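# Find the light check weight and place it on the dish

## Task

Use the balance to work out which of the four check weights is lighter than the rest, then set that one flat on the red dish while keeping the other three off it. The pointer sits over white when the pans are equal and leans toward whichever pan is lighter. Nothing may end up inside or beneath the furniture. Apart from the weights and the dish, every item must finish resting directly on the same furniture it sits on now. The result must hold without any robot supporting it. Finally, open the grippers and pull the arms away.

## Robot and tools

Robots: three identical i2rt Big YAM arms named arm1, arm2 and arm3. Each has six revolute joints, a two-finger gripper and a wrist camera. With joints 1 and 6 at 0 and the hand level and pointing forward, the wrist camera rides on top of the hand and looks toward the fingertips. The hand reaches roughly 1.0 m from the joint 1 axis at full stretch. Joints move at different speeds, so the hand can sweep a wide curve between two postures.

Cameras: arm1_cam_wrist, arm2_cam_wrist, arm3_cam_wrist, plus two fixed room cameras, room_a and room_b.

Frame: a single shared scene frame with its origin on the floor and +z upward. "hand" is the point halfway between the fingertips. Its z axis runs along the fingers and its y axis is the direction the fingers open and close. The poses of the robot feet are never printed.

execute_actions(actions, cameras): "actions" is a list containing one action or nothing. An empty list only reports state and images. An action is an object keyed by robot name, with a separate entry for each arm you want to command. Each entry holds "joints", an object of absolute joint targets, not offsets. You may name any subset of these keys:
- joint1_rad: -2.879 to 2.879 rad. Turns the arm about its foot; positive is counter-clockwise seen from above; 0 unfolds the arm the way its foot faces.
- joint2_rad: 0 to 3.141 rad. Shoulder; 0 has the upper arm pointing back, about level; increasing lifts it and then brings it forward.
- joint3_rad: 0 to 3.019 rad. Elbow; 0 has the forearm folded against the upper arm; increasing opens it.
- joint4_rad: -1.692 to 1.57 rad. Hand pitch; positive tilts the fingers up.
- joint5_rad: -1.57 to 1.57 rad. Sideways hand swing; positive is toward the arm's right.
- joint6_rad: -2.094 to 2.094 rad. Hand roll; positive is clockwise when viewed from behind the hand.
- gripper_m: 0 to 0.093 m, the fingertip separation. Finger force tops out around 50 to 62 N per pad, lower on some units.
Each action runs for at most 15 s. All motions in one action begin together and may finish at different moments. Joints or arms you leave out can keep driving toward earlier targets. An unknown key or out-of-range number rejects the whole call and nothing moves. "cameras" is an optional list of camera names; omitted, null or ["all"] returns every camera, [] returns none, and an unknown name rejects the call. The "pictures" line gives the order of the returned images.
Example: {"arm1": {"joints": {"gripper_m": 0.05}}, "arm2": {"joints": {"joint1_rad": 0.3}}}

wait(seconds): 0 to 10 s. Sends no command, lets the simulation run, and returns the same state and images as an empty action.

zoom_image(camera, region): gives a closer, sharper view of part of one camera's most recent full image. region is [x0, y0, x1, y1] in image pixels with (0, 0) at the top left, at most 504 by 504 pixels.

read_manual(section): returns only the URDF licence text ("licences"); no motion.

finished_scene(scene): pass the current scene's integer number. It is final and reports whether the goal was met. Call it only when everything is in place and the arms are clear. A reply with no tool call also ends things.

Result lines: joint_positions gives each joint's reading; gripper_m equals joint7 plus joint8. Joint torques are listed per arm joint (no gripper) and include offsets, scale factors and noise, so they are rough indicators of load only. joint_status describes how each commanded motion ended:
- off_target: stopped short of the target and may still be pushing.
- contact_stop or time_out: the joint now holds where it stopped. After time_out, a joint may keep a target near its current position and keep pushing; on_its_own lists it. To relieve it, command the joint to its reported position.
- not_followed, with a "joint command not followed" line and usually a "cause:" line: a safety check blocked that arm's joint targets (gripper targets still run). The arm may retry those targets with later actions until they become valid or the path clears.
on_its_own covers what the call did not command; "held at" is the held target, not the current position. If a call reports a stop, any further execute_actions, wait or finished_scene calls in that same reply are skipped. A target very close to the current reading may not move the joint.

Heat: holding loads warms the motors. MOTOR HOT appears from 85 °C. At 100 °C an OVER-TEMPERATURE FAULT drops that arm and its gripper until it cools, and unfinished keys read limit_stop_at_motor_heat; resend those targets afterward.

What to avoid: the arms do not stop on contact and can push very hard, so approach surfaces gently and never press into the furniture or the balance. A hard squeeze between two robots ends the run, and hard collisions may too. No line reports robot-to-robot contact. The self- and inter-arm collision check can be late and ignores fingers, gripper housings and wrist cameras. Do not drop or slam objects, knock anything off the work area or onto the floor, or let anything go inside or under furniture. Loose objects may occasionally get nudged by outside forces, so check the final state before finishing.

Each tool is called after "Call:" as name(argument=value, ...) on one line, values as JSON.

## Session

I'll start by looking at the scene.

Call:
execute_actions(actions=[])

Scene clock: 0.00 s.
Joint torques (N m, as the arm reports them, + toward a larger angle): no reading
arm1.joint_positions: joint1_rad=-0.636 joint2_rad=+0.543 joint3_rad=+1.341 joint4_rad=-1.288 joint5_rad=+0.095 joint6_rad=-0.710 gripper_m=+0.095
arm1.joint_status: not commanded
arm1.hand: x=-0.8654 y=-0.0479 z=+1.3641 quat_wxyz=(-0.503, +0.688, -0.514, -0.091) (m; scene frame)
arm2.joint_positions: joint1_rad=+0.506 joint2_rad=+0.487 joint3_rad=+1.331 joint4_rad=-1.237 joint5_rad=+0.009 joint6_rad=+0.250 gripper_m=+0.094
arm2.joint_status: not commanded
arm2.hand: x=-0.2351 y=+0.1390 z=+1.4096 quat_wxyz=(-0.151, +0.720, -0.415, -0.535) (m; scene frame)
arm3.joint_positions: joint1_rad=-0.180 joint2_rad=+0.643 joint3_rad=+1.359 joint4_rad=-1.630 joint5_rad=+0.027 joint6_rad=+0.140 gripper_m=+0.094
arm3.joint_status: not commanded
arm3.hand: x=+1.0686 y=+0.0584 z=+1.2794 quat_wxyz=(-0.249, -0.693, -0.641, +0.215) (m; scene frame)
pictures: arm1_cam_wrist, arm2_cam_wrist, arm3_cam_wrist, room_a, room_b
Images, in order (width x height): arm1_cam_wrist 616x616, arm2_cam_wrist 616x616, arm3_cam_wrist 616x616, room_a 504x504, room_b 504x504.

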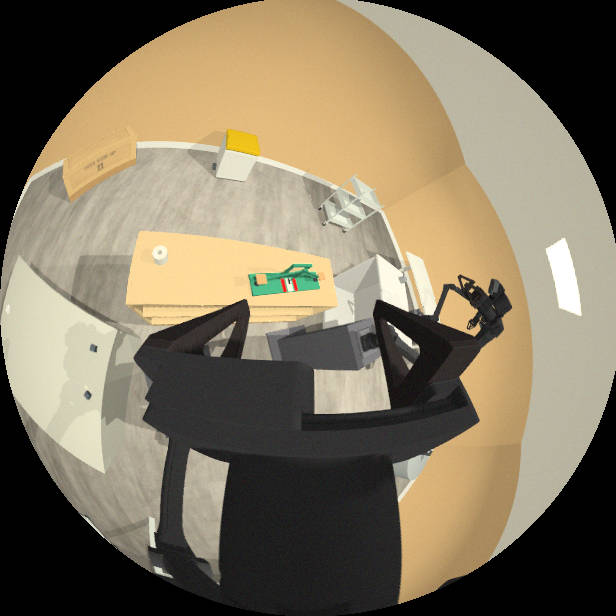

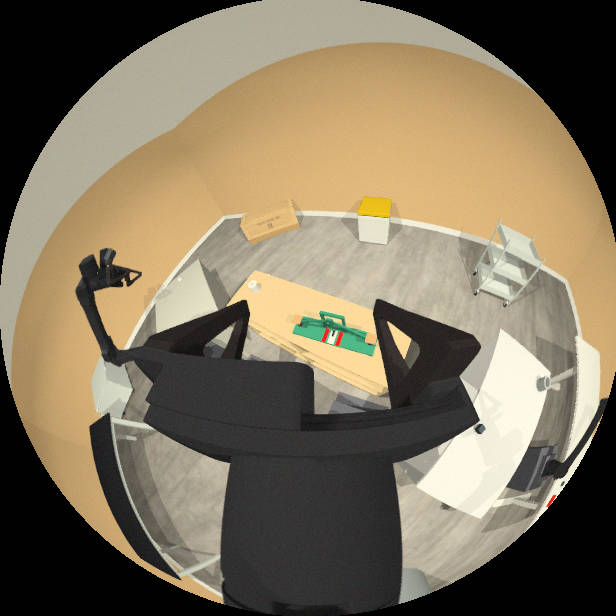

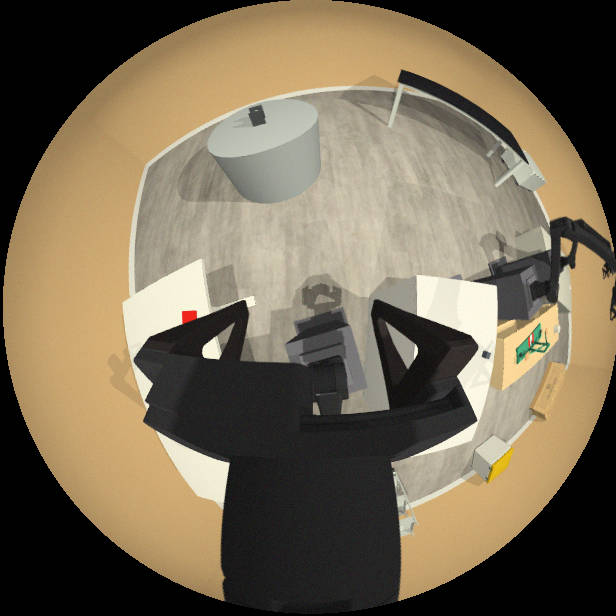

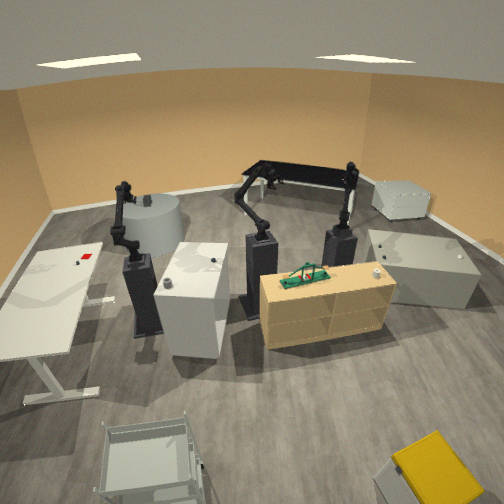

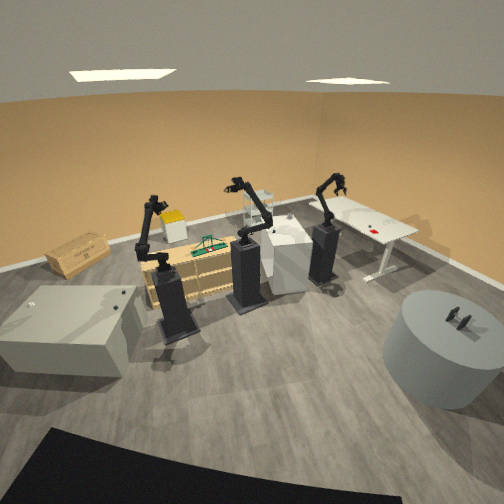

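Call:
zoom_image(camera="room_a", region=[140, 220, 500, 380])

Call:
zoom_image(camera="room_a", region=[0, 170, 260, 370])

Call:
zoom_image(camera="arm1_cam_wrist", region=[0, 220, 350, 480])

Call:
zoom_image(camera="arm2_cam_wrist", region=[220, 260, 600, 520])

Region (140, 220, 500, 380) of room_a's 504x504 image, scaled by 1.400, with more detail than that image has.

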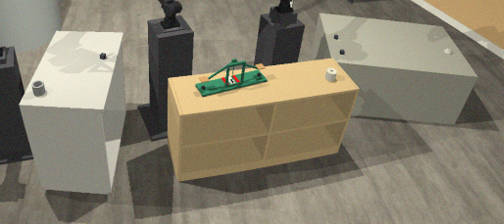

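Region (0, 170, 260, 370) of room_a's 504x504 image, scaled by 1.938, with more detail than that image has; it fills the top 388 rows of this view, and the rest is white.

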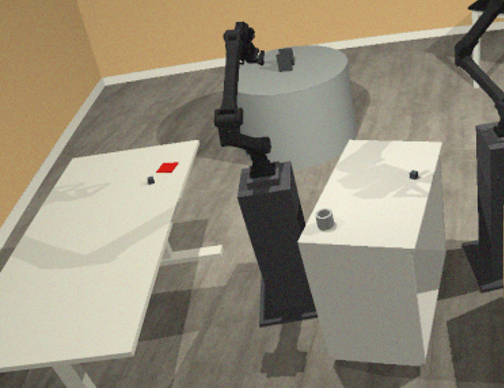

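Region (0, 220, 350, 480) of arm1_cam_wrist's 616x616 image, scaled by 1.440, with more detail than that image has; it fills the top 374 rows of this view, and the rest is white.

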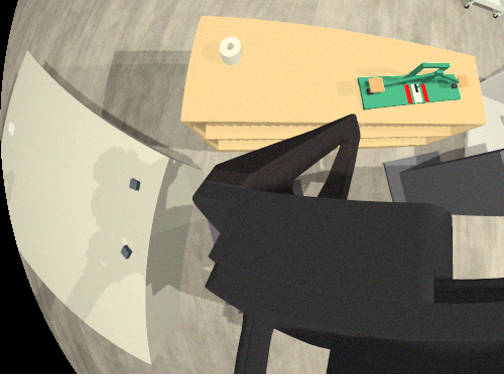

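Region (220, 260, 600, 520) of arm2_cam_wrist's 616x616 image, scaled by 1.326, with more detail than that image has; it fills the top 345 rows of this view, and the rest is white.

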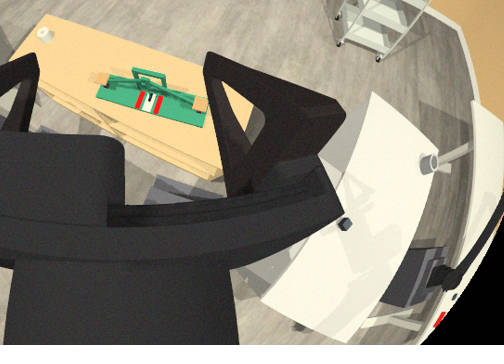

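Call:
zoom_image(camera="arm2_cam_wrist", region=[60, 230, 420, 430])

Call:
zoom_image(camera="arm3_cam_wrist", region=[100, 200, 616, 500])

Call:
zoom_image(camera="room_b", region=[0, 170, 440, 360])

Region (60, 230, 420, 430) of arm2_cam_wrist's 616x616 image, scaled by 1.400, with more detail than that image has.

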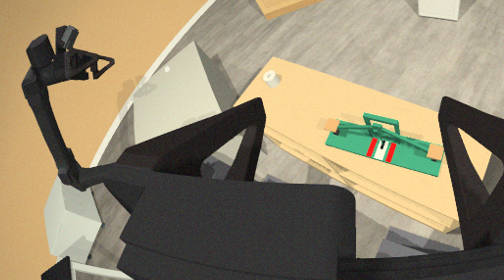

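Region (100, 200, 616, 500) is 516x300 pixels. A region can be at most 504 by 504 pixels.

Region (0, 170, 440, 360) of room_b's 504x504 image, scaled by 1.145, with more detail than that image has; it fills the top 218 rows of this view, and the rest is white.

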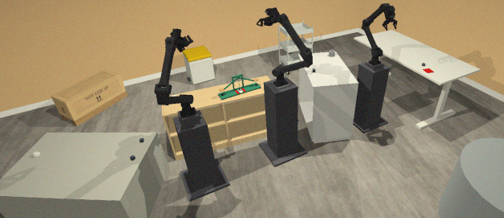

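Call:
zoom_image(camera="arm2_cam_wrist", region=[270, 290, 400, 370])

Call:
zoom_image(camera="arm1_cam_wrist", region=[230, 245, 350, 315])

Call:
zoom_image(camera="room_a", region=[260, 250, 350, 300])

Region (270, 290, 400, 370) of arm2_cam_wrist's 616x616 image, scaled by 3.877, with more detail than that image has; it fills the top 310 rows of this view, and the rest is white.

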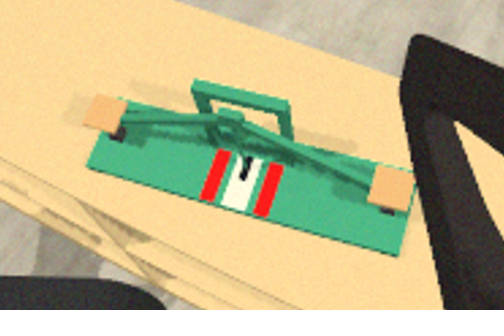

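Region (230, 245, 350, 315) of arm1_cam_wrist's 616x616 image, scaled by 4.200, with more detail than that image has; it fills the top 294 rows of this view, and the rest is white.

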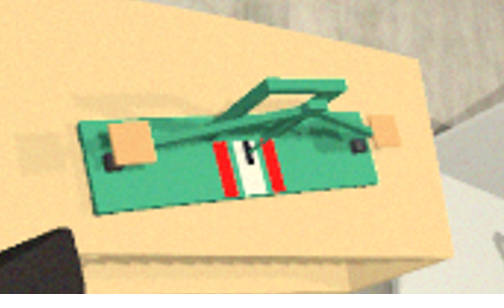

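Region (260, 250, 350, 300) of room_a's 504x504 image, scaled by 5.600, with more detail than that image has.

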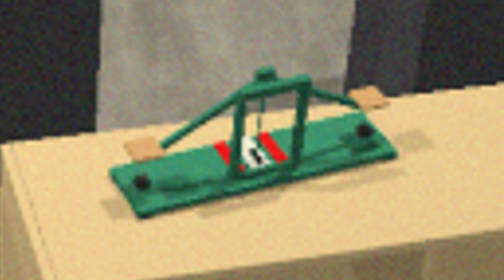

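Call:
zoom_image(camera="arm1_cam_wrist", region=[50, 320, 130, 420])

Call:
zoom_image(camera="arm2_cam_wrist", region=[430, 350, 580, 520])

Call:
zoom_image(camera="arm3_cam_wrist", region=[110, 240, 320, 400])

Call:
zoom_image(camera="arm3_cam_wrist", region=[380, 200, 616, 460])

Region (50, 320, 130, 420) of arm1_cam_wrist's 616x616 image, scaled by 5.040, with more detail than that image has; it fills the left 403 columns of this view, and the rest is white.

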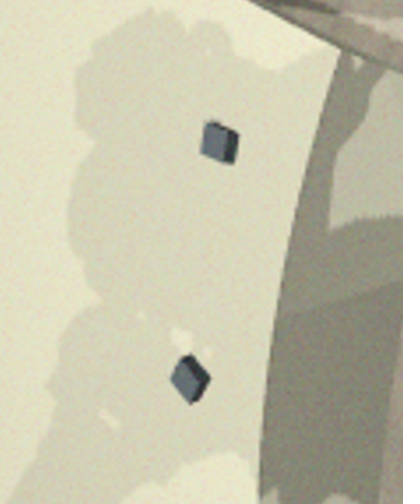

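Region (430, 350, 580, 520) of arm2_cam_wrist's 616x616 image, scaled by 2.965, with more detail than that image has; it fills the left 445 columns of this view, and the rest is white.

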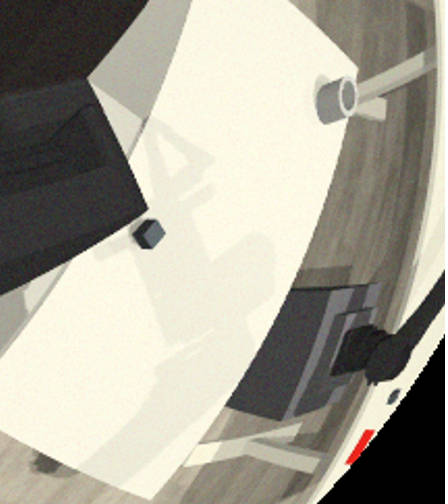

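Region (110, 240, 320, 400) of arm3_cam_wrist's 616x616 image, scaled by 2.400, with more detail than that image has; it fills the top 384 rows of this view, and the rest is white.

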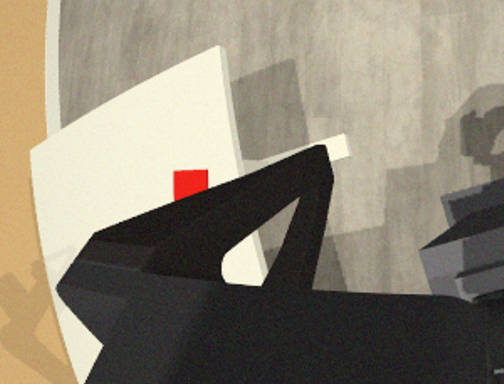

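Region (380, 200, 616, 460) of arm3_cam_wrist's 616x616 image, scaled by 1.938, with more detail than that image has; it fills the left 457 columns of this view, and the rest is white.

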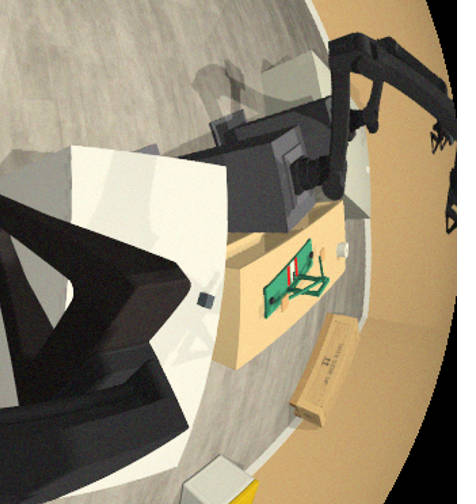

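Call:
zoom_image(camera="arm3_cam_wrist", region=[220, 280, 400, 340])

Region (220, 280, 400, 340) of arm3_cam_wrist's 616x616 image, scaled by 2.800, with more detail than that image has.

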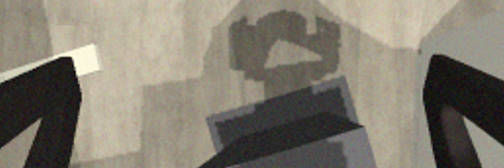

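Call:
execute_actions(actions=[{"arm1": {"joints": {"joint1_rad": 1.05, "joint2_rad": 1.859, "joint3_rad": 1.307, "joint4_rad": -1.018, "joint5_rad": 0.0, "joint6_rad": 0.0}}, "arm2": {"joints": {"joint1_rad": -1.327, "joint2_rad": 1.732, "joint3_rad": 1.632, "joint4_rad": -1.471, "joint5_rad": 0.0, "joint6_rad": 0.0}}, "arm3": {"joints": {"joint1_rad": 1.08, "joint2_rad": 1.973, "joint3_rad": 1.715, "joint4_rad": -1.312, "joint5_rad": 0.0, "joint6_rad": 0.0}}}])

Scene clock: 36.80 s.
Joint torques (N m, as the arm reports them, + toward a larger angle): arm1=[  0.06 -14.87   7.15   0.45  -0.05   0.28] | arm2=[  0.19 -14.5    9.44  -0.06   0.04  -0.11] | arm3=[ -1.91 -17.23   8.1    0.     0.11  -0.1 ]
arm1.joint_positions: joint1_rad=+1.053 joint2_rad=+1.866 joint3_rad=+1.309 joint4_rad=-1.022 joint5_rad=-0.002 joint6_rad=-0.016 gripper_m=+0.095
arm1.joint_status: all done
arm1.hand: x=-1.4676 y=-0.1215 z=+0.8548 quat_wxyz=(+0.004, +0.994, -0.113, -0.002) (m; scene frame)
arm2.joint_positions: joint1_rad=-1.332 joint2_rad=+1.749 joint3_rad=+1.620 joint4_rad=-1.465 joint5_rad=+0.001 joint6_rad=+0.009 gripper_m=+0.094
arm2.joint_status: all done
arm2.hand: x=+0.3647 y=+0.2561 z=+1.0462 quat_wxyz=(+0.011, +0.250, -0.968, +0.003) (m; scene frame)
arm3.joint_positions: joint1_rad=+1.081 joint2_rad=+1.959 joint3_rad=+1.709 joint4_rad=-1.308 joint5_rad=-0.002 joint6_rad=+0.016 gripper_m=+0.094
arm3.joint_status: all done
arm3.hand: x=+1.6449 y=+0.1097 z=+0.9276 quat_wxyz=(-0.009, -0.126, -0.992, +0.006) (m; scene frame)
pictures: arm1_cam_wrist, arm2_cam_wrist, arm3_cam_wrist, room_a, room_b
Images, in order (width x height): arm1_cam_wrist 616x616, arm2_cam_wrist 616x616, arm3_cam_wrist 616x616, room_a 504x504, room_b 504x504.

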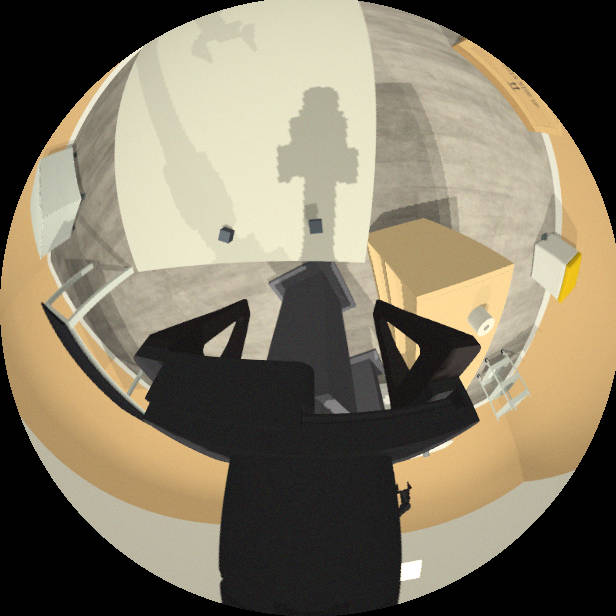

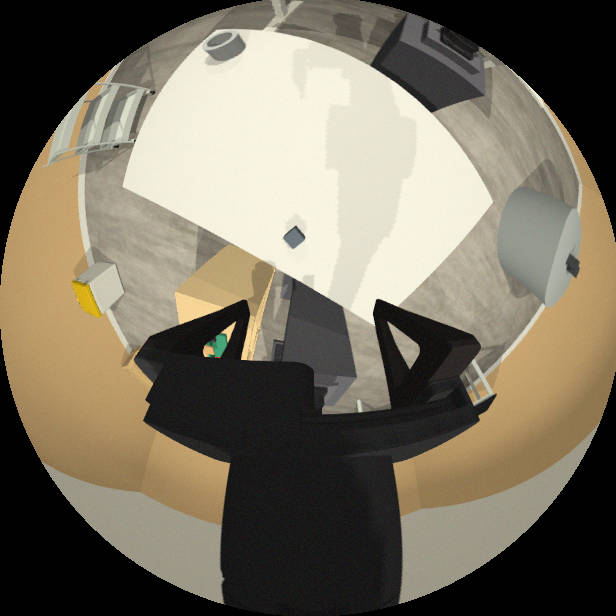

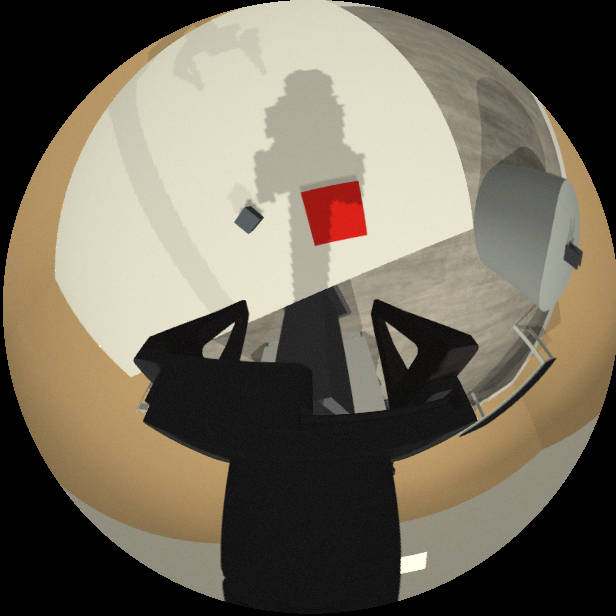

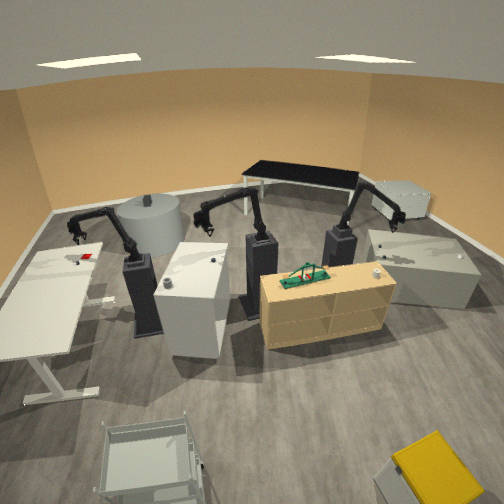

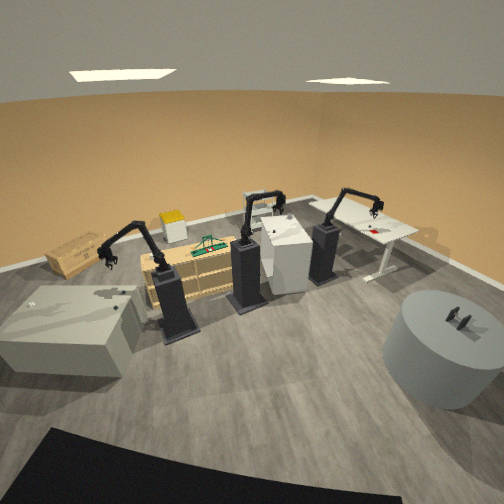

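Call:
zoom_image(camera="arm1_cam_wrist", region=[200, 200, 380, 290])

Call:
zoom_image(camera="arm2_cam_wrist", region=[230, 200, 410, 310])

Call:
zoom_image(camera="arm3_cam_wrist", region=[210, 160, 410, 310])

Region (200, 200, 380, 290) of arm1_cam_wrist's 616x616 image, scaled by 2.800, with more detail than that image has.

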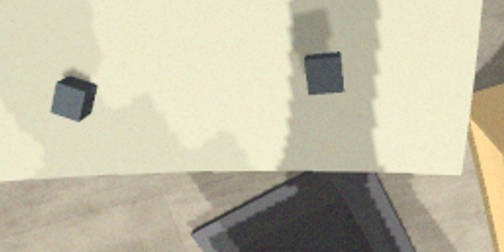

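Region (230, 200, 410, 310) of arm2_cam_wrist's 616x616 image, scaled by 2.800, with more detail than that image has.

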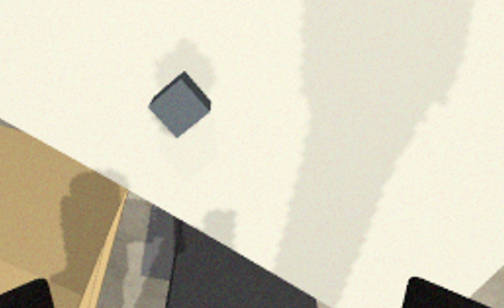

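Region (210, 160, 410, 310) of arm3_cam_wrist's 616x616 image, scaled by 2.520, with more detail than that image has; it fills the top 378 rows of this view, and the rest is white.

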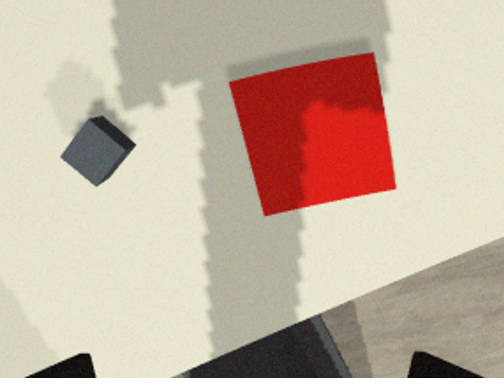

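Call:
zoom_image(camera="arm2_cam_wrist", region=[270, 215, 320, 260])

Call:
zoom_image(camera="arm1_cam_wrist", region=[295, 205, 345, 250])

Call:
zoom_image(camera="arm3_cam_wrist", region=[225, 195, 275, 240])

Region (270, 215, 320, 260) of arm2_cam_wrist's 616x616 image, scaled by 10.080, with more detail than that image has; it fills the top 454 rows of this view, and the rest is white.

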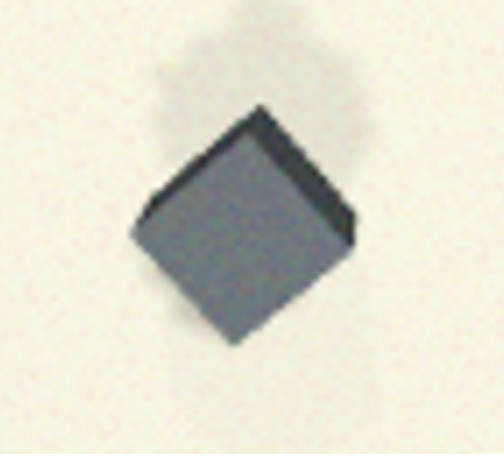

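Region (295, 205, 345, 250) of arm1_cam_wrist's 616x616 image, scaled by 10.080, with more detail than that image has; it fills the top 454 rows of this view, and the rest is white.

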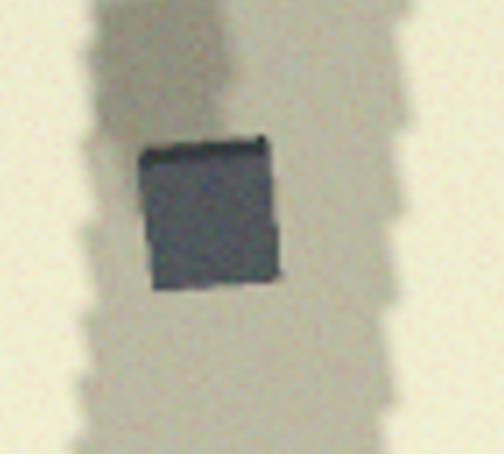

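Region (225, 195, 275, 240) of arm3_cam_wrist's 616x616 image, scaled by 10.080, with more detail than that image has; it fills the top 454 rows of this view, and the rest is white.

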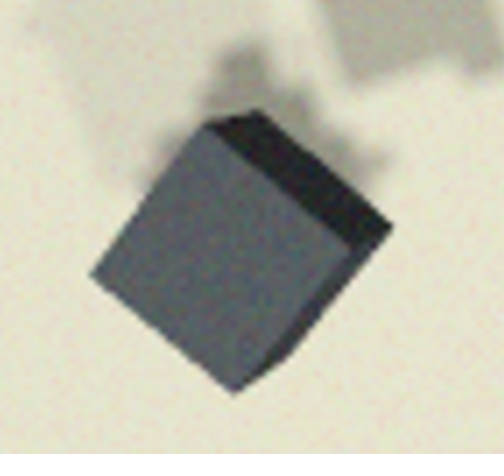

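Call:
execute_actions(actions=[{"arm1": {"joints": {"joint1_rad": 1.023, "joint2_rad": 2.113, "joint3_rad": 1.278, "joint4_rad": -0.735, "joint5_rad": 0.0, "joint6_rad": -0.14}}, "arm2": {"joints": {"joint1_rad": -1.285, "joint2_rad": 1.797, "joint3_rad": 1.426, "joint4_rad": -1.2, "joint5_rad": 0.0, "joint6_rad": -0.68}}, "arm3": {"joints": {"joint1_rad": -0.2, "joint2_rad": 0.64, "joint3_rad": 1.36, "joint4_rad": -1.3, "joint5_rad": 0.0, "joint6_rad": 0.0}}}], cameras=["arm1_cam_wrist", "arm2_cam_wrist"])

Scene clock: 62.37 s.
Joint torques (N m, as the arm reports them, + toward a larger angle): arm1=[ -1.47 -16.85   6.55   0.94  -0.07  -0.05] | arm2=[  0.16 -15.02   8.39   0.56   0.    -0.13] | arm3=[-1.79  1.68  6.21  1.58 -0.04 -0.1 ]
arm1.joint_positions: joint1_rad=+1.036 joint2_rad=+2.124 joint3_rad=+1.269 joint4_rad=-0.750 joint5_rad=-0.002 joint6_rad=-0.125 gripper_m=+0.095
arm1.joint_status: all done
arm1.hand: x=-1.4687 y=-0.1130 z=+0.7124 quat_wxyz=(+0.007, +0.998, -0.067, +0.011) (m; scene frame)
arm2.joint_positions: joint1_rad=-1.286 joint2_rad=+1.819 joint3_rad=+1.419 joint4_rad=-1.209 joint5_rad=+0.001 joint6_rad=-0.670 gripper_m=+0.094
arm2.joint_status: all done
arm2.hand: x=+0.3473 y=+0.2738 z=+0.9364 quat_wxyz=(+0.019, +0.577, -0.816, -0.001) (m; scene frame)
arm3.joint_positions: joint1_rad=-0.193 joint2_rad=+0.640 joint3_rad=+1.375 joint4_rad=-1.297 joint5_rad=+0.003 joint6_rad=+0.015 gripper_m=+0.094
arm3.joint_status: all done
arm3.hand: x=+1.0729 y=+0.0069 z=+1.3482 quat_wxyz=(-0.358, -0.604, -0.629, +0.333) (m; scene frame)
pictures: arm1_cam_wrist, arm2_cam_wrist
Images, in order (width x height): arm1_cam_wrist 616x616, arm2_cam_wrist 616x616.

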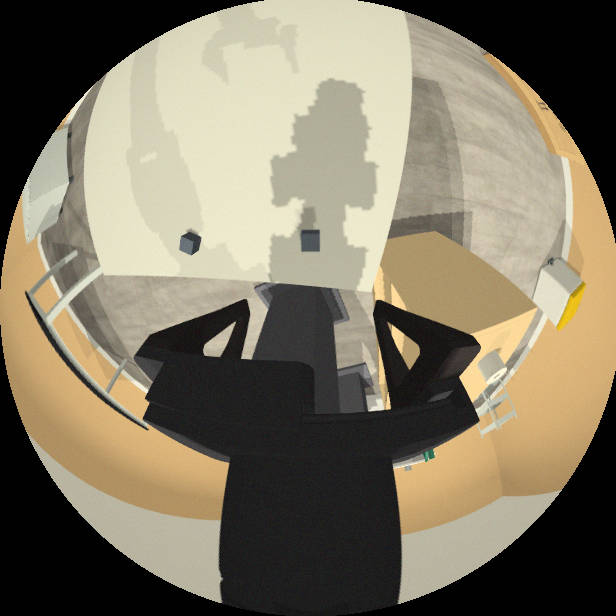

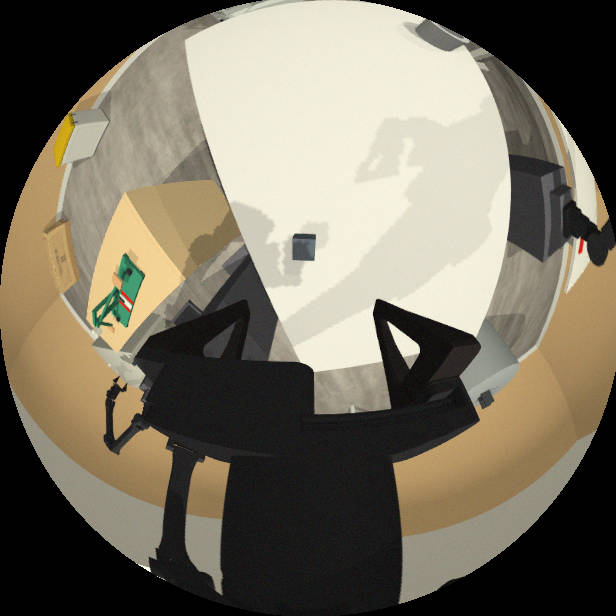

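Call:
zoom_image(camera="arm1_cam_wrist", region=[285, 215, 345, 265])

Call:
zoom_image(camera="arm2_cam_wrist", region=[280, 220, 340, 270])

Region (285, 215, 345, 265) of arm1_cam_wrist's 616x616 image, scaled by 8.400, with more detail than that image has.

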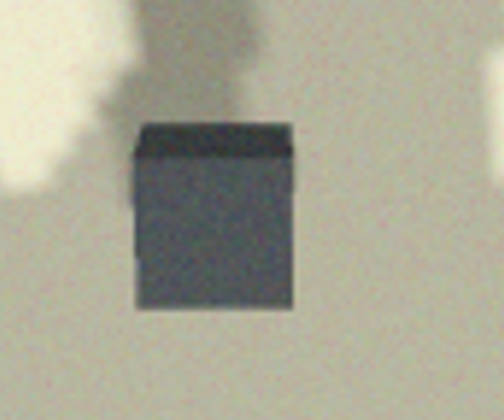

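Region (280, 220, 340, 270) of arm2_cam_wrist's 616x616 image, scaled by 8.400, with more detail than that image has.

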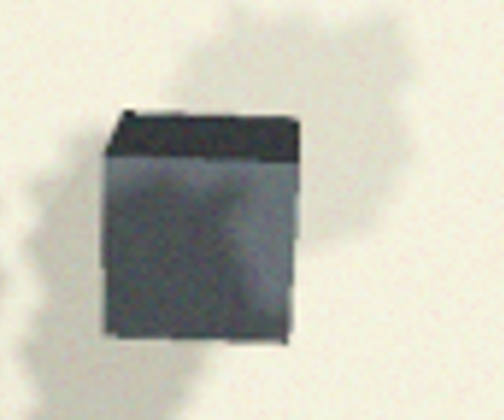

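Call:
execute_actions(actions=[{"arm1": {"joints": {"joint1_rad": 1.036, "joint2_rad": 2.415, "joint3_rad": 1.325, "joint4_rad": -0.452, "joint6_rad": -0.125}}, "arm2": {"joints": {"joint1_rad": -1.26, "joint2_rad": 1.882, "joint3_rad": 1.318, "joint4_rad": -0.975, "joint6_rad": -0.64}}}], cameras=["arm1_cam_wrist", "arm2_cam_wrist"])

Call:
zoom_image(camera="arm1_cam_wrist", region=[230, 230, 390, 330])

Call:
zoom_image(camera="arm2_cam_wrist", region=[230, 230, 390, 330])

Scene clock: 72.73 s.
Joint torques (N m, as the arm reports them, + toward a larger angle): arm1=[ -0.04 -17.5    5.1    0.85  -0.05   0.06] | arm2=[  0.65 -15.5    7.33   0.65   0.     0.11] | arm3=[-1.71  2.    6.15  1.62 -0.03 -0.11]
arm1.joint_positions: joint1_rad=+1.036 joint2_rad=+2.425 joint3_rad=+1.312 joint4_rad=-0.467 joint5_rad=-0.002 joint6_rad=-0.125 gripper_m=+0.095
arm1.joint_status: all done
arm1.hand: x=-1.4688 y=-0.1140 z=+0.5691 quat_wxyz=(+0.004, +0.998, -0.067, -0.002) (m; scene frame)
arm2.joint_positions: joint1_rad=-1.267 joint2_rad=+1.905 joint3_rad=+1.313 joint4_rad=-0.984 joint5_rad=+0.001 joint6_rad=-0.650 gripper_m=+0.094
arm2.joint_status: all done
arm2.hand: x=+0.3443 y=+0.2841 z=+0.8572 quat_wxyz=(+0.002, +0.577, -0.817, +0.000) (m; scene frame)
arm3.joint_positions: joint1_rad=-0.193 joint2_rad=+0.640 joint3_rad=+1.375 joint4_rad=-1.297 joint5_rad=+0.003 joint6_rad=+0.015 gripper_m=+0.094
arm3.joint_status: not commanded
arm3.hand: x=+1.0729 y=+0.0069 z=+1.3482 quat_wxyz=(-0.358, -0.604, -0.629, +0.333) (m; scene frame)
pictures: arm1_cam_wrist, arm2_cam_wrist
Images, in order (width x height): arm1_cam_wrist 616x616, arm2_cam_wrist 616x616.

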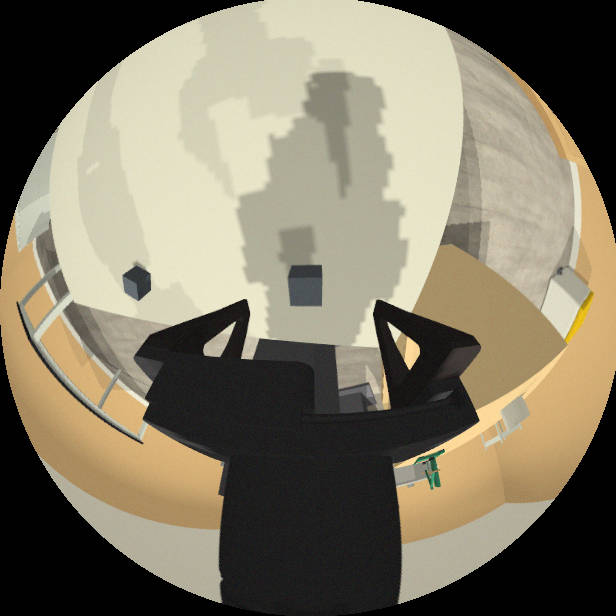

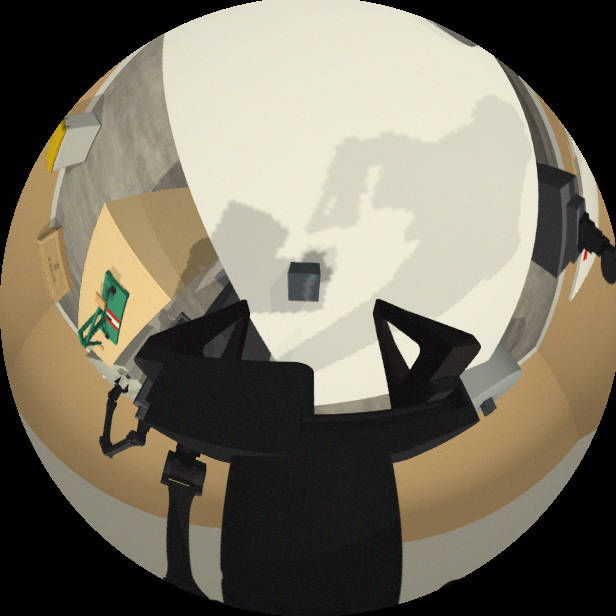

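Region (230, 230, 390, 330) of arm1_cam_wrist's 616x616 image, scaled by 3.150, with more detail than that image has; it fills the top 315 rows of this view, and the rest is white.

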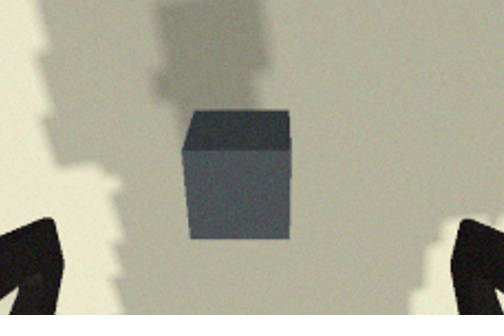

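Region (230, 230, 390, 330) of arm2_cam_wrist's 616x616 image, scaled by 3.150, with more detail than that image has; it fills the top 315 rows of this view, and the rest is white.

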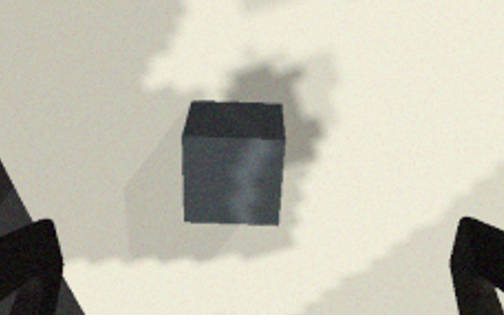

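Call:
execute_actions(actions=[{"arm1": {"joints": {"joint1_rad": 1.048, "joint2_rad": 2.538, "joint3_rad": 1.385, "joint4_rad": -0.384}}, "arm2": {"joints": {"joint1_rad": -1.248, "joint2_rad": 1.973, "joint3_rad": 1.266, "joint4_rad": -0.829}}}], cameras=["arm1_cam_wrist", "arm2_cam_wrist"])

Call:
zoom_image(camera="arm1_cam_wrist", region=[230, 260, 390, 370])

Call:
zoom_image(camera="arm2_cam_wrist", region=[230, 260, 390, 370])

Scene clock: 78.67 s.
Joint torques (N m, as the arm reports them, + toward a larger angle): arm1=[  0.61 -18.32   4.66   0.77  -0.06   0.07] | arm2=[  1.05 -15.17   6.41   0.61  -0.01   0.13] | arm3=[-1.97  2.06  6.17  1.67 -0.04 -0.1 ]
arm1.joint_positions: joint1_rad=+1.036 joint2_rad=+2.548 joint3_rad=+1.372 joint4_rad=-0.395 joint5_rad=-0.002 joint6_rad=-0.125 gripper_m=+0.095
arm1.joint_status: all done
arm1.hand: x=-1.4711 y=-0.1138 z=+0.5172 quat_wxyz=(+0.003, +0.998, -0.067, -0.006) (m; scene frame)
arm2.joint_positions: joint1_rad=-1.258 joint2_rad=+1.992 joint3_rad=+1.264 joint4_rad=-0.837 joint5_rad=+0.001 joint6_rad=-0.649 gripper_m=+0.094
arm2.joint_status: all done
arm2.hand: x=+0.3408 y=+0.2875 z=+0.7985 quat_wxyz=(-0.003, +0.581, -0.814, +0.000) (m; scene frame)
arm3.joint_positions: joint1_rad=-0.193 joint2_rad=+0.640 joint3_rad=+1.375 joint4_rad=-1.297 joint5_rad=+0.003 joint6_rad=+0.015 gripper_m=+0.094
arm3.joint_status: not commanded
arm3.hand: x=+1.0729 y=+0.0069 z=+1.3482 quat_wxyz=(-0.358, -0.604, -0.629, +0.333) (m; scene frame)
pictures: arm1_cam_wrist, arm2_cam_wrist
Images, in order (width x height): arm1_cam_wrist 616x616, arm2_cam_wrist 616x616.

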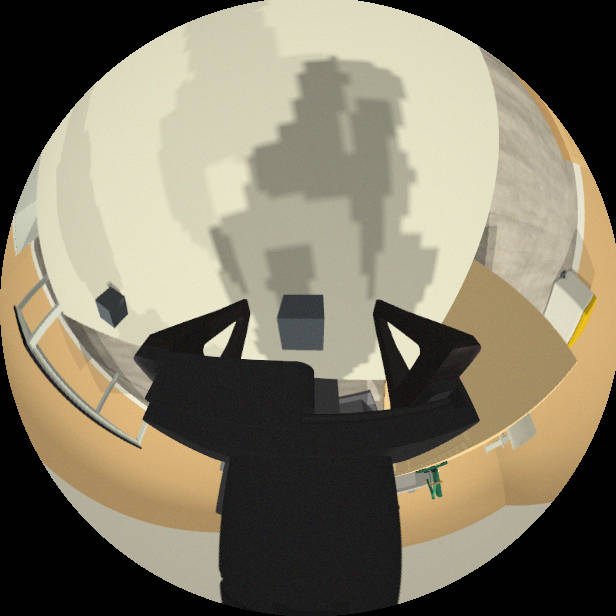

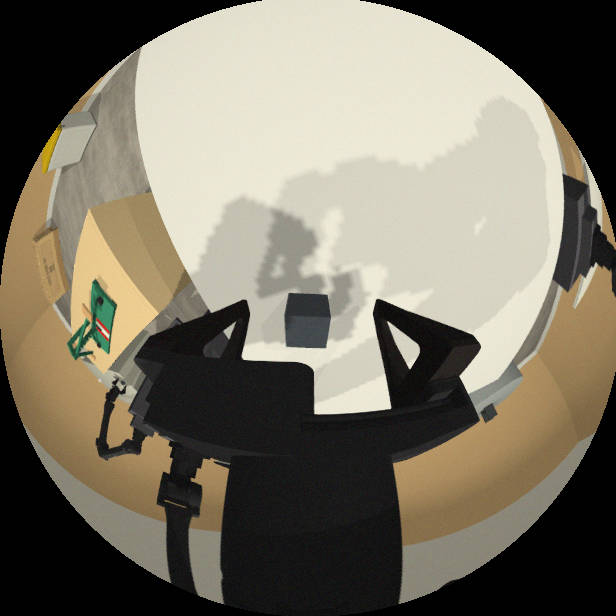

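Region (230, 260, 390, 370) of arm1_cam_wrist's 616x616 image, scaled by 3.150, with more detail than that image has; it fills the top 346 rows of this view, and the rest is white.

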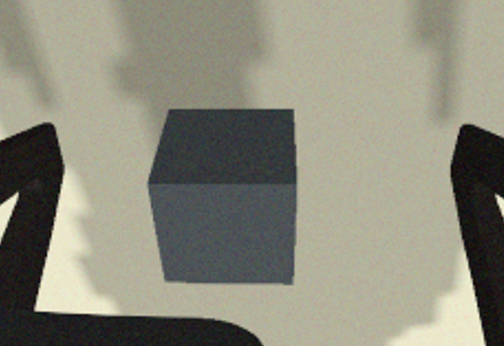

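Region (230, 260, 390, 370) of arm2_cam_wrist's 616x616 image, scaled by 3.150, with more detail than that image has; it fills the top 346 rows of this view, and the rest is white.

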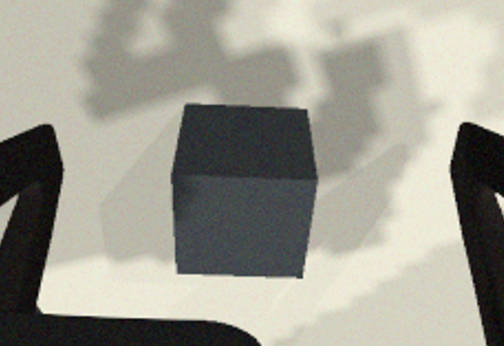

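Call:
execute_actions(actions=[{"arm1": {"joints": {"gripper_m": 0.024}}, "arm2": {"joints": {"gripper_m": 0.024}}}], cameras=["arm1_cam_wrist", "arm2_cam_wrist"])

Scene clock: 81.60 s.
Joint torques (N m, as the arm reports them, + toward a larger angle): arm1=[  0.65 -17.9    4.64   0.82   0.01   0.1 ] | arm2=[  0.53 -15.25   6.56   0.68   0.02   0.11] | arm3=[-1.75  1.9   6.3   1.6  -0.06 -0.1 ]
arm1.joint_positions: joint1_rad=+1.037 joint2_rad=+2.548 joint3_rad=+1.372 joint4_rad=-0.395 joint5_rad=-0.003 joint6_rad=-0.125 gripper_m=+0.030
arm1.joint_status: gripper_m off_target (ended at +0.030, target +0.024)
arm1.hand: x=-1.4713 y=-0.1146 z=+0.5172 quat_wxyz=(+0.004, +0.998, -0.066, -0.006) (m; scene frame)
arm2.joint_positions: joint1_rad=-1.258 joint2_rad=+1.992 joint3_rad=+1.264 joint4_rad=-0.837 joint5_rad=+0.001 joint6_rad=-0.649 gripper_m=+0.029
arm2.joint_status: gripper_m off_target (ended at +0.029, target +0.024)
arm2.hand: x=+0.3408 y=+0.2877 z=+0.7985 quat_wxyz=(-0.003, +0.581, -0.814, +0.000) (m; scene frame)
arm3.joint_positions: joint1_rad=-0.193 joint2_rad=+0.640 joint3_rad=+1.375 joint4_rad=-1.297 joint5_rad=+0.003 joint6_rad=+0.015 gripper_m=+0.094
arm3.joint_status: not commanded
arm3.hand: x=+1.0729 y=+0.0069 z=+1.3482 quat_wxyz=(-0.358, -0.604, -0.629, +0.333) (m; scene frame)
pictures: arm1_cam_wrist, arm2_cam_wrist
Images, in order (width x height): arm1_cam_wrist 616x616, arm2_cam_wrist 616x616.

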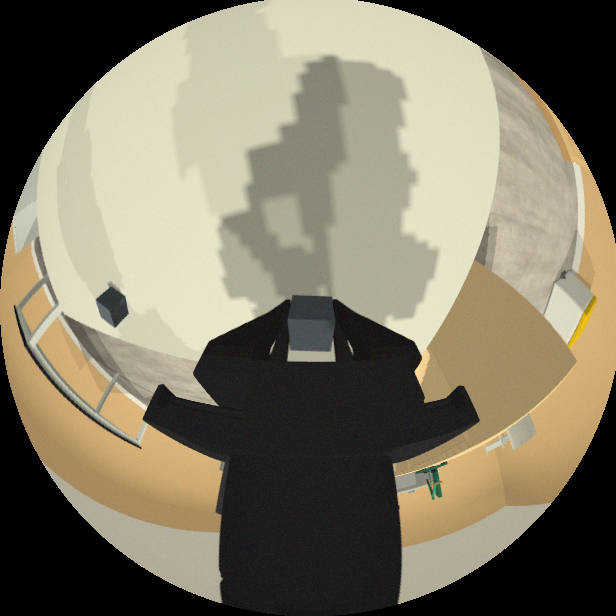

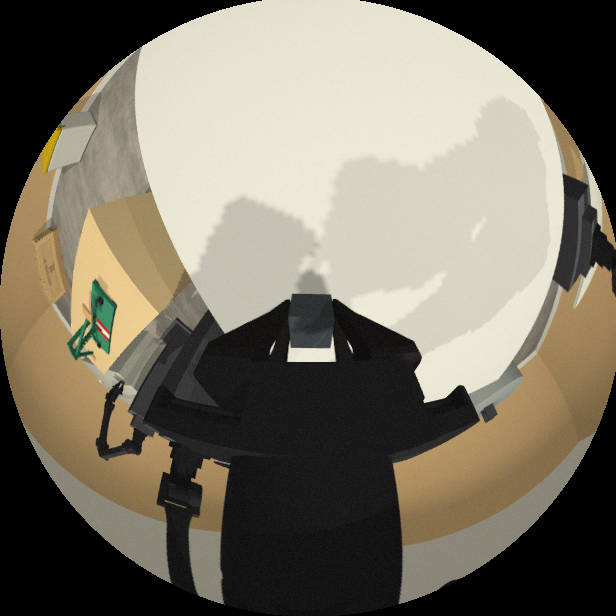

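Call:
execute_actions(actions=[{"arm1": {"joints": {"joint2_rad": 2.08, "joint3_rad": 1.695, "joint4_rad": -1.16}}, "arm2": {"joints": {"joint2_rad": 1.855, "joint3_rad": 1.335, "joint4_rad": -1.022}}}], cameras=["room_a"])

Scene clock: 90.37 s.
Joint torques (N m, as the arm reports them, + toward a larger angle): arm1=[  0.65 -20.51   8.99  -0.29  -0.02   0.06] | arm2=[  0.73 -13.15  10.62  -0.07   0.02   0.11] | arm3=[-1.74  1.88  6.19  1.7  -0.04 -0.09]
arm1.joint_positions: joint1_rad=+1.037 joint2_rad=+2.108 joint3_rad=+1.681 joint4_rad=-1.148 joint5_rad=-0.002 joint6_rad=-0.125 gripper_m=+0.030
arm1.joint_status: all done
arm1.hand: x=-1.5637 y=-0.0877 z=+0.8475 quat_wxyz=(+0.004, +0.998, -0.066, -0.004) (m; scene frame)
arm2.joint_positions: joint1_rad=-1.258 joint2_rad=+1.858 joint3_rad=+1.292 joint4_rad=-1.015 joint5_rad=+0.001 joint6_rad=-0.649 gripper_m=+0.029
arm2.joint_status: all done
arm2.hand: x=+0.3314 y=+0.2813 z=+0.8736 quat_wxyz=(+0.006, +0.581, -0.814, +0.000) (m; scene frame)
arm3.joint_positions: joint1_rad=-0.193 joint2_rad=+0.640 joint3_rad=+1.375 joint4_rad=-1.297 joint5_rad=+0.003 joint6_rad=+0.015 gripper_m=+0.094
arm3.joint_status: not commanded
arm3.hand: x=+1.0729 y=+0.0069 z=+1.3482 quat_wxyz=(-0.358, -0.604, -0.629, +0.333) (m; scene frame)
pictures: room_a
Images, in order (width x height): room_a 504x504.

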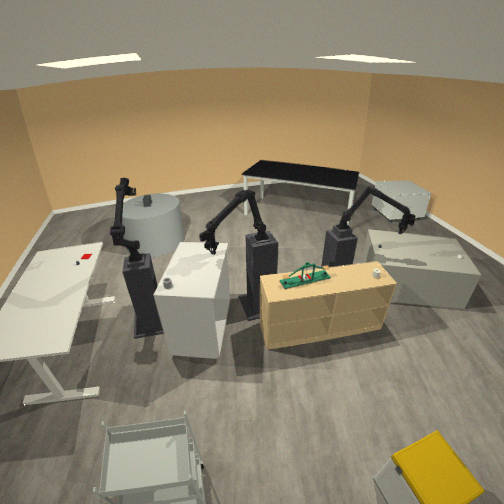

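Call:
execute_actions(actions=[{"arm1": {"joints": {"joint1_rad": -0.9, "joint6_rad": 0.67}}, "arm2": {"joints": {"joint1_rad": 0.106, "joint2_rad": 1.495, "joint3_rad": 1.005, "joint4_rad": -1.052, "joint6_rad": 1.677}}}], cameras=["arm1_cam_wrist", "arm2_cam_wrist", "room_a"])

Scene clock: 94.50 s.
Joint torques (N m, as the arm reports them, + toward a larger angle): arm1=[  0.44 -20.35   8.86  -0.32  -0.15   0.23] | arm2=[ 0.19 -8.88  7.23 -0.02  0.24  0.15] | arm3=[-1.71  1.99  6.18  1.68 -0.03 -0.11]
arm1.joint_positions: joint1_rad=-0.914 joint2_rad=+2.108 joint3_rad=+1.681 joint4_rad=-1.148 joint5_rad=+0.003 joint6_rad=+0.655 gripper_m=+0.030
arm1.joint_status: all done
arm1.hand: x=-0.5937 y=+0.2521 z=+0.8337 quat_wxyz=(+0.007, +0.139, -0.990, +0.004) (m; scene frame)
arm2.joint_positions: joint1_rad=+0.107 joint2_rad=+1.501 joint3_rad=+1.008 joint4_rad=-1.046 joint5_rad=-0.001 joint6_rad=+1.667 gripper_m=+0.029
arm2.joint_status: all done
arm2.hand: x=-0.2481 y=+0.3738 z=+0.9372 quat_wxyz=(+0.004, +0.143, -0.990, -0.016) (m; scene frame)
arm3.joint_positions: joint1_rad=-0.193 joint2_rad=+0.640 joint3_rad=+1.375 joint4_rad=-1.297 joint5_rad=+0.003 joint6_rad=+0.015 gripper_m=+0.094
arm3.joint_status: not commanded
arm3.hand: x=+1.0729 y=+0.0069 z=+1.3482 quat_wxyz=(-0.358, -0.604, -0.629, +0.333) (m; scene frame)
pictures: arm1_cam_wrist, arm2_cam_wrist, room_a
Images, in order (width x height): arm1_cam_wrist 616x616, arm2_cam_wrist 616x616, room_a 504x504.

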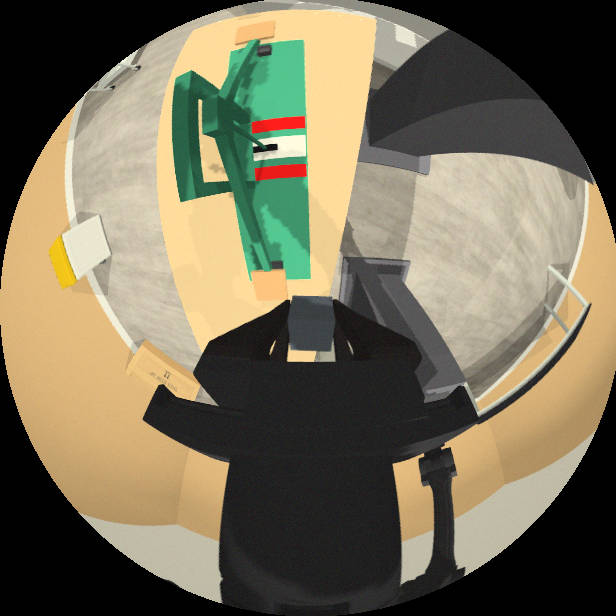

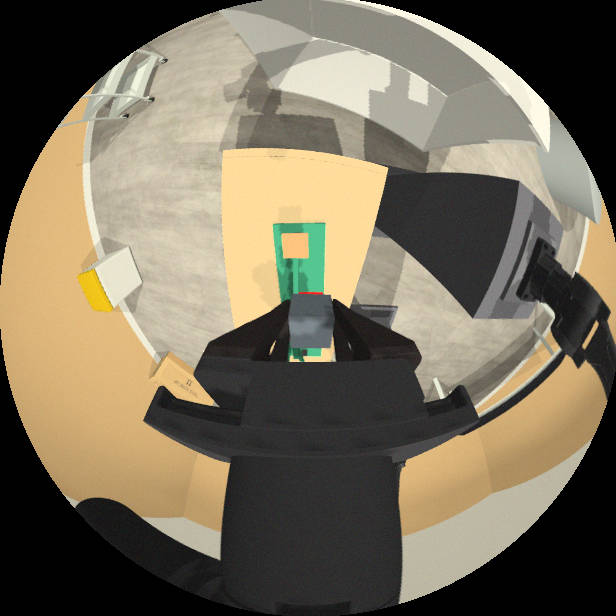

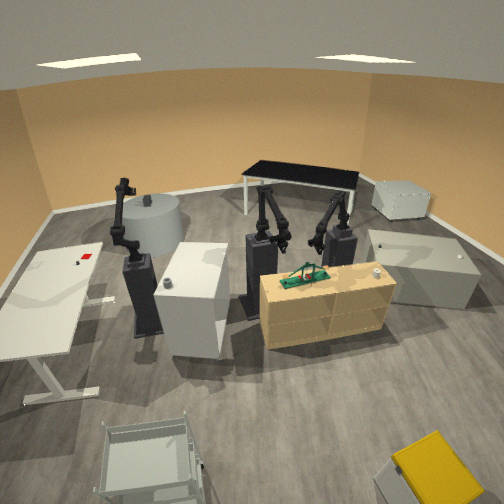

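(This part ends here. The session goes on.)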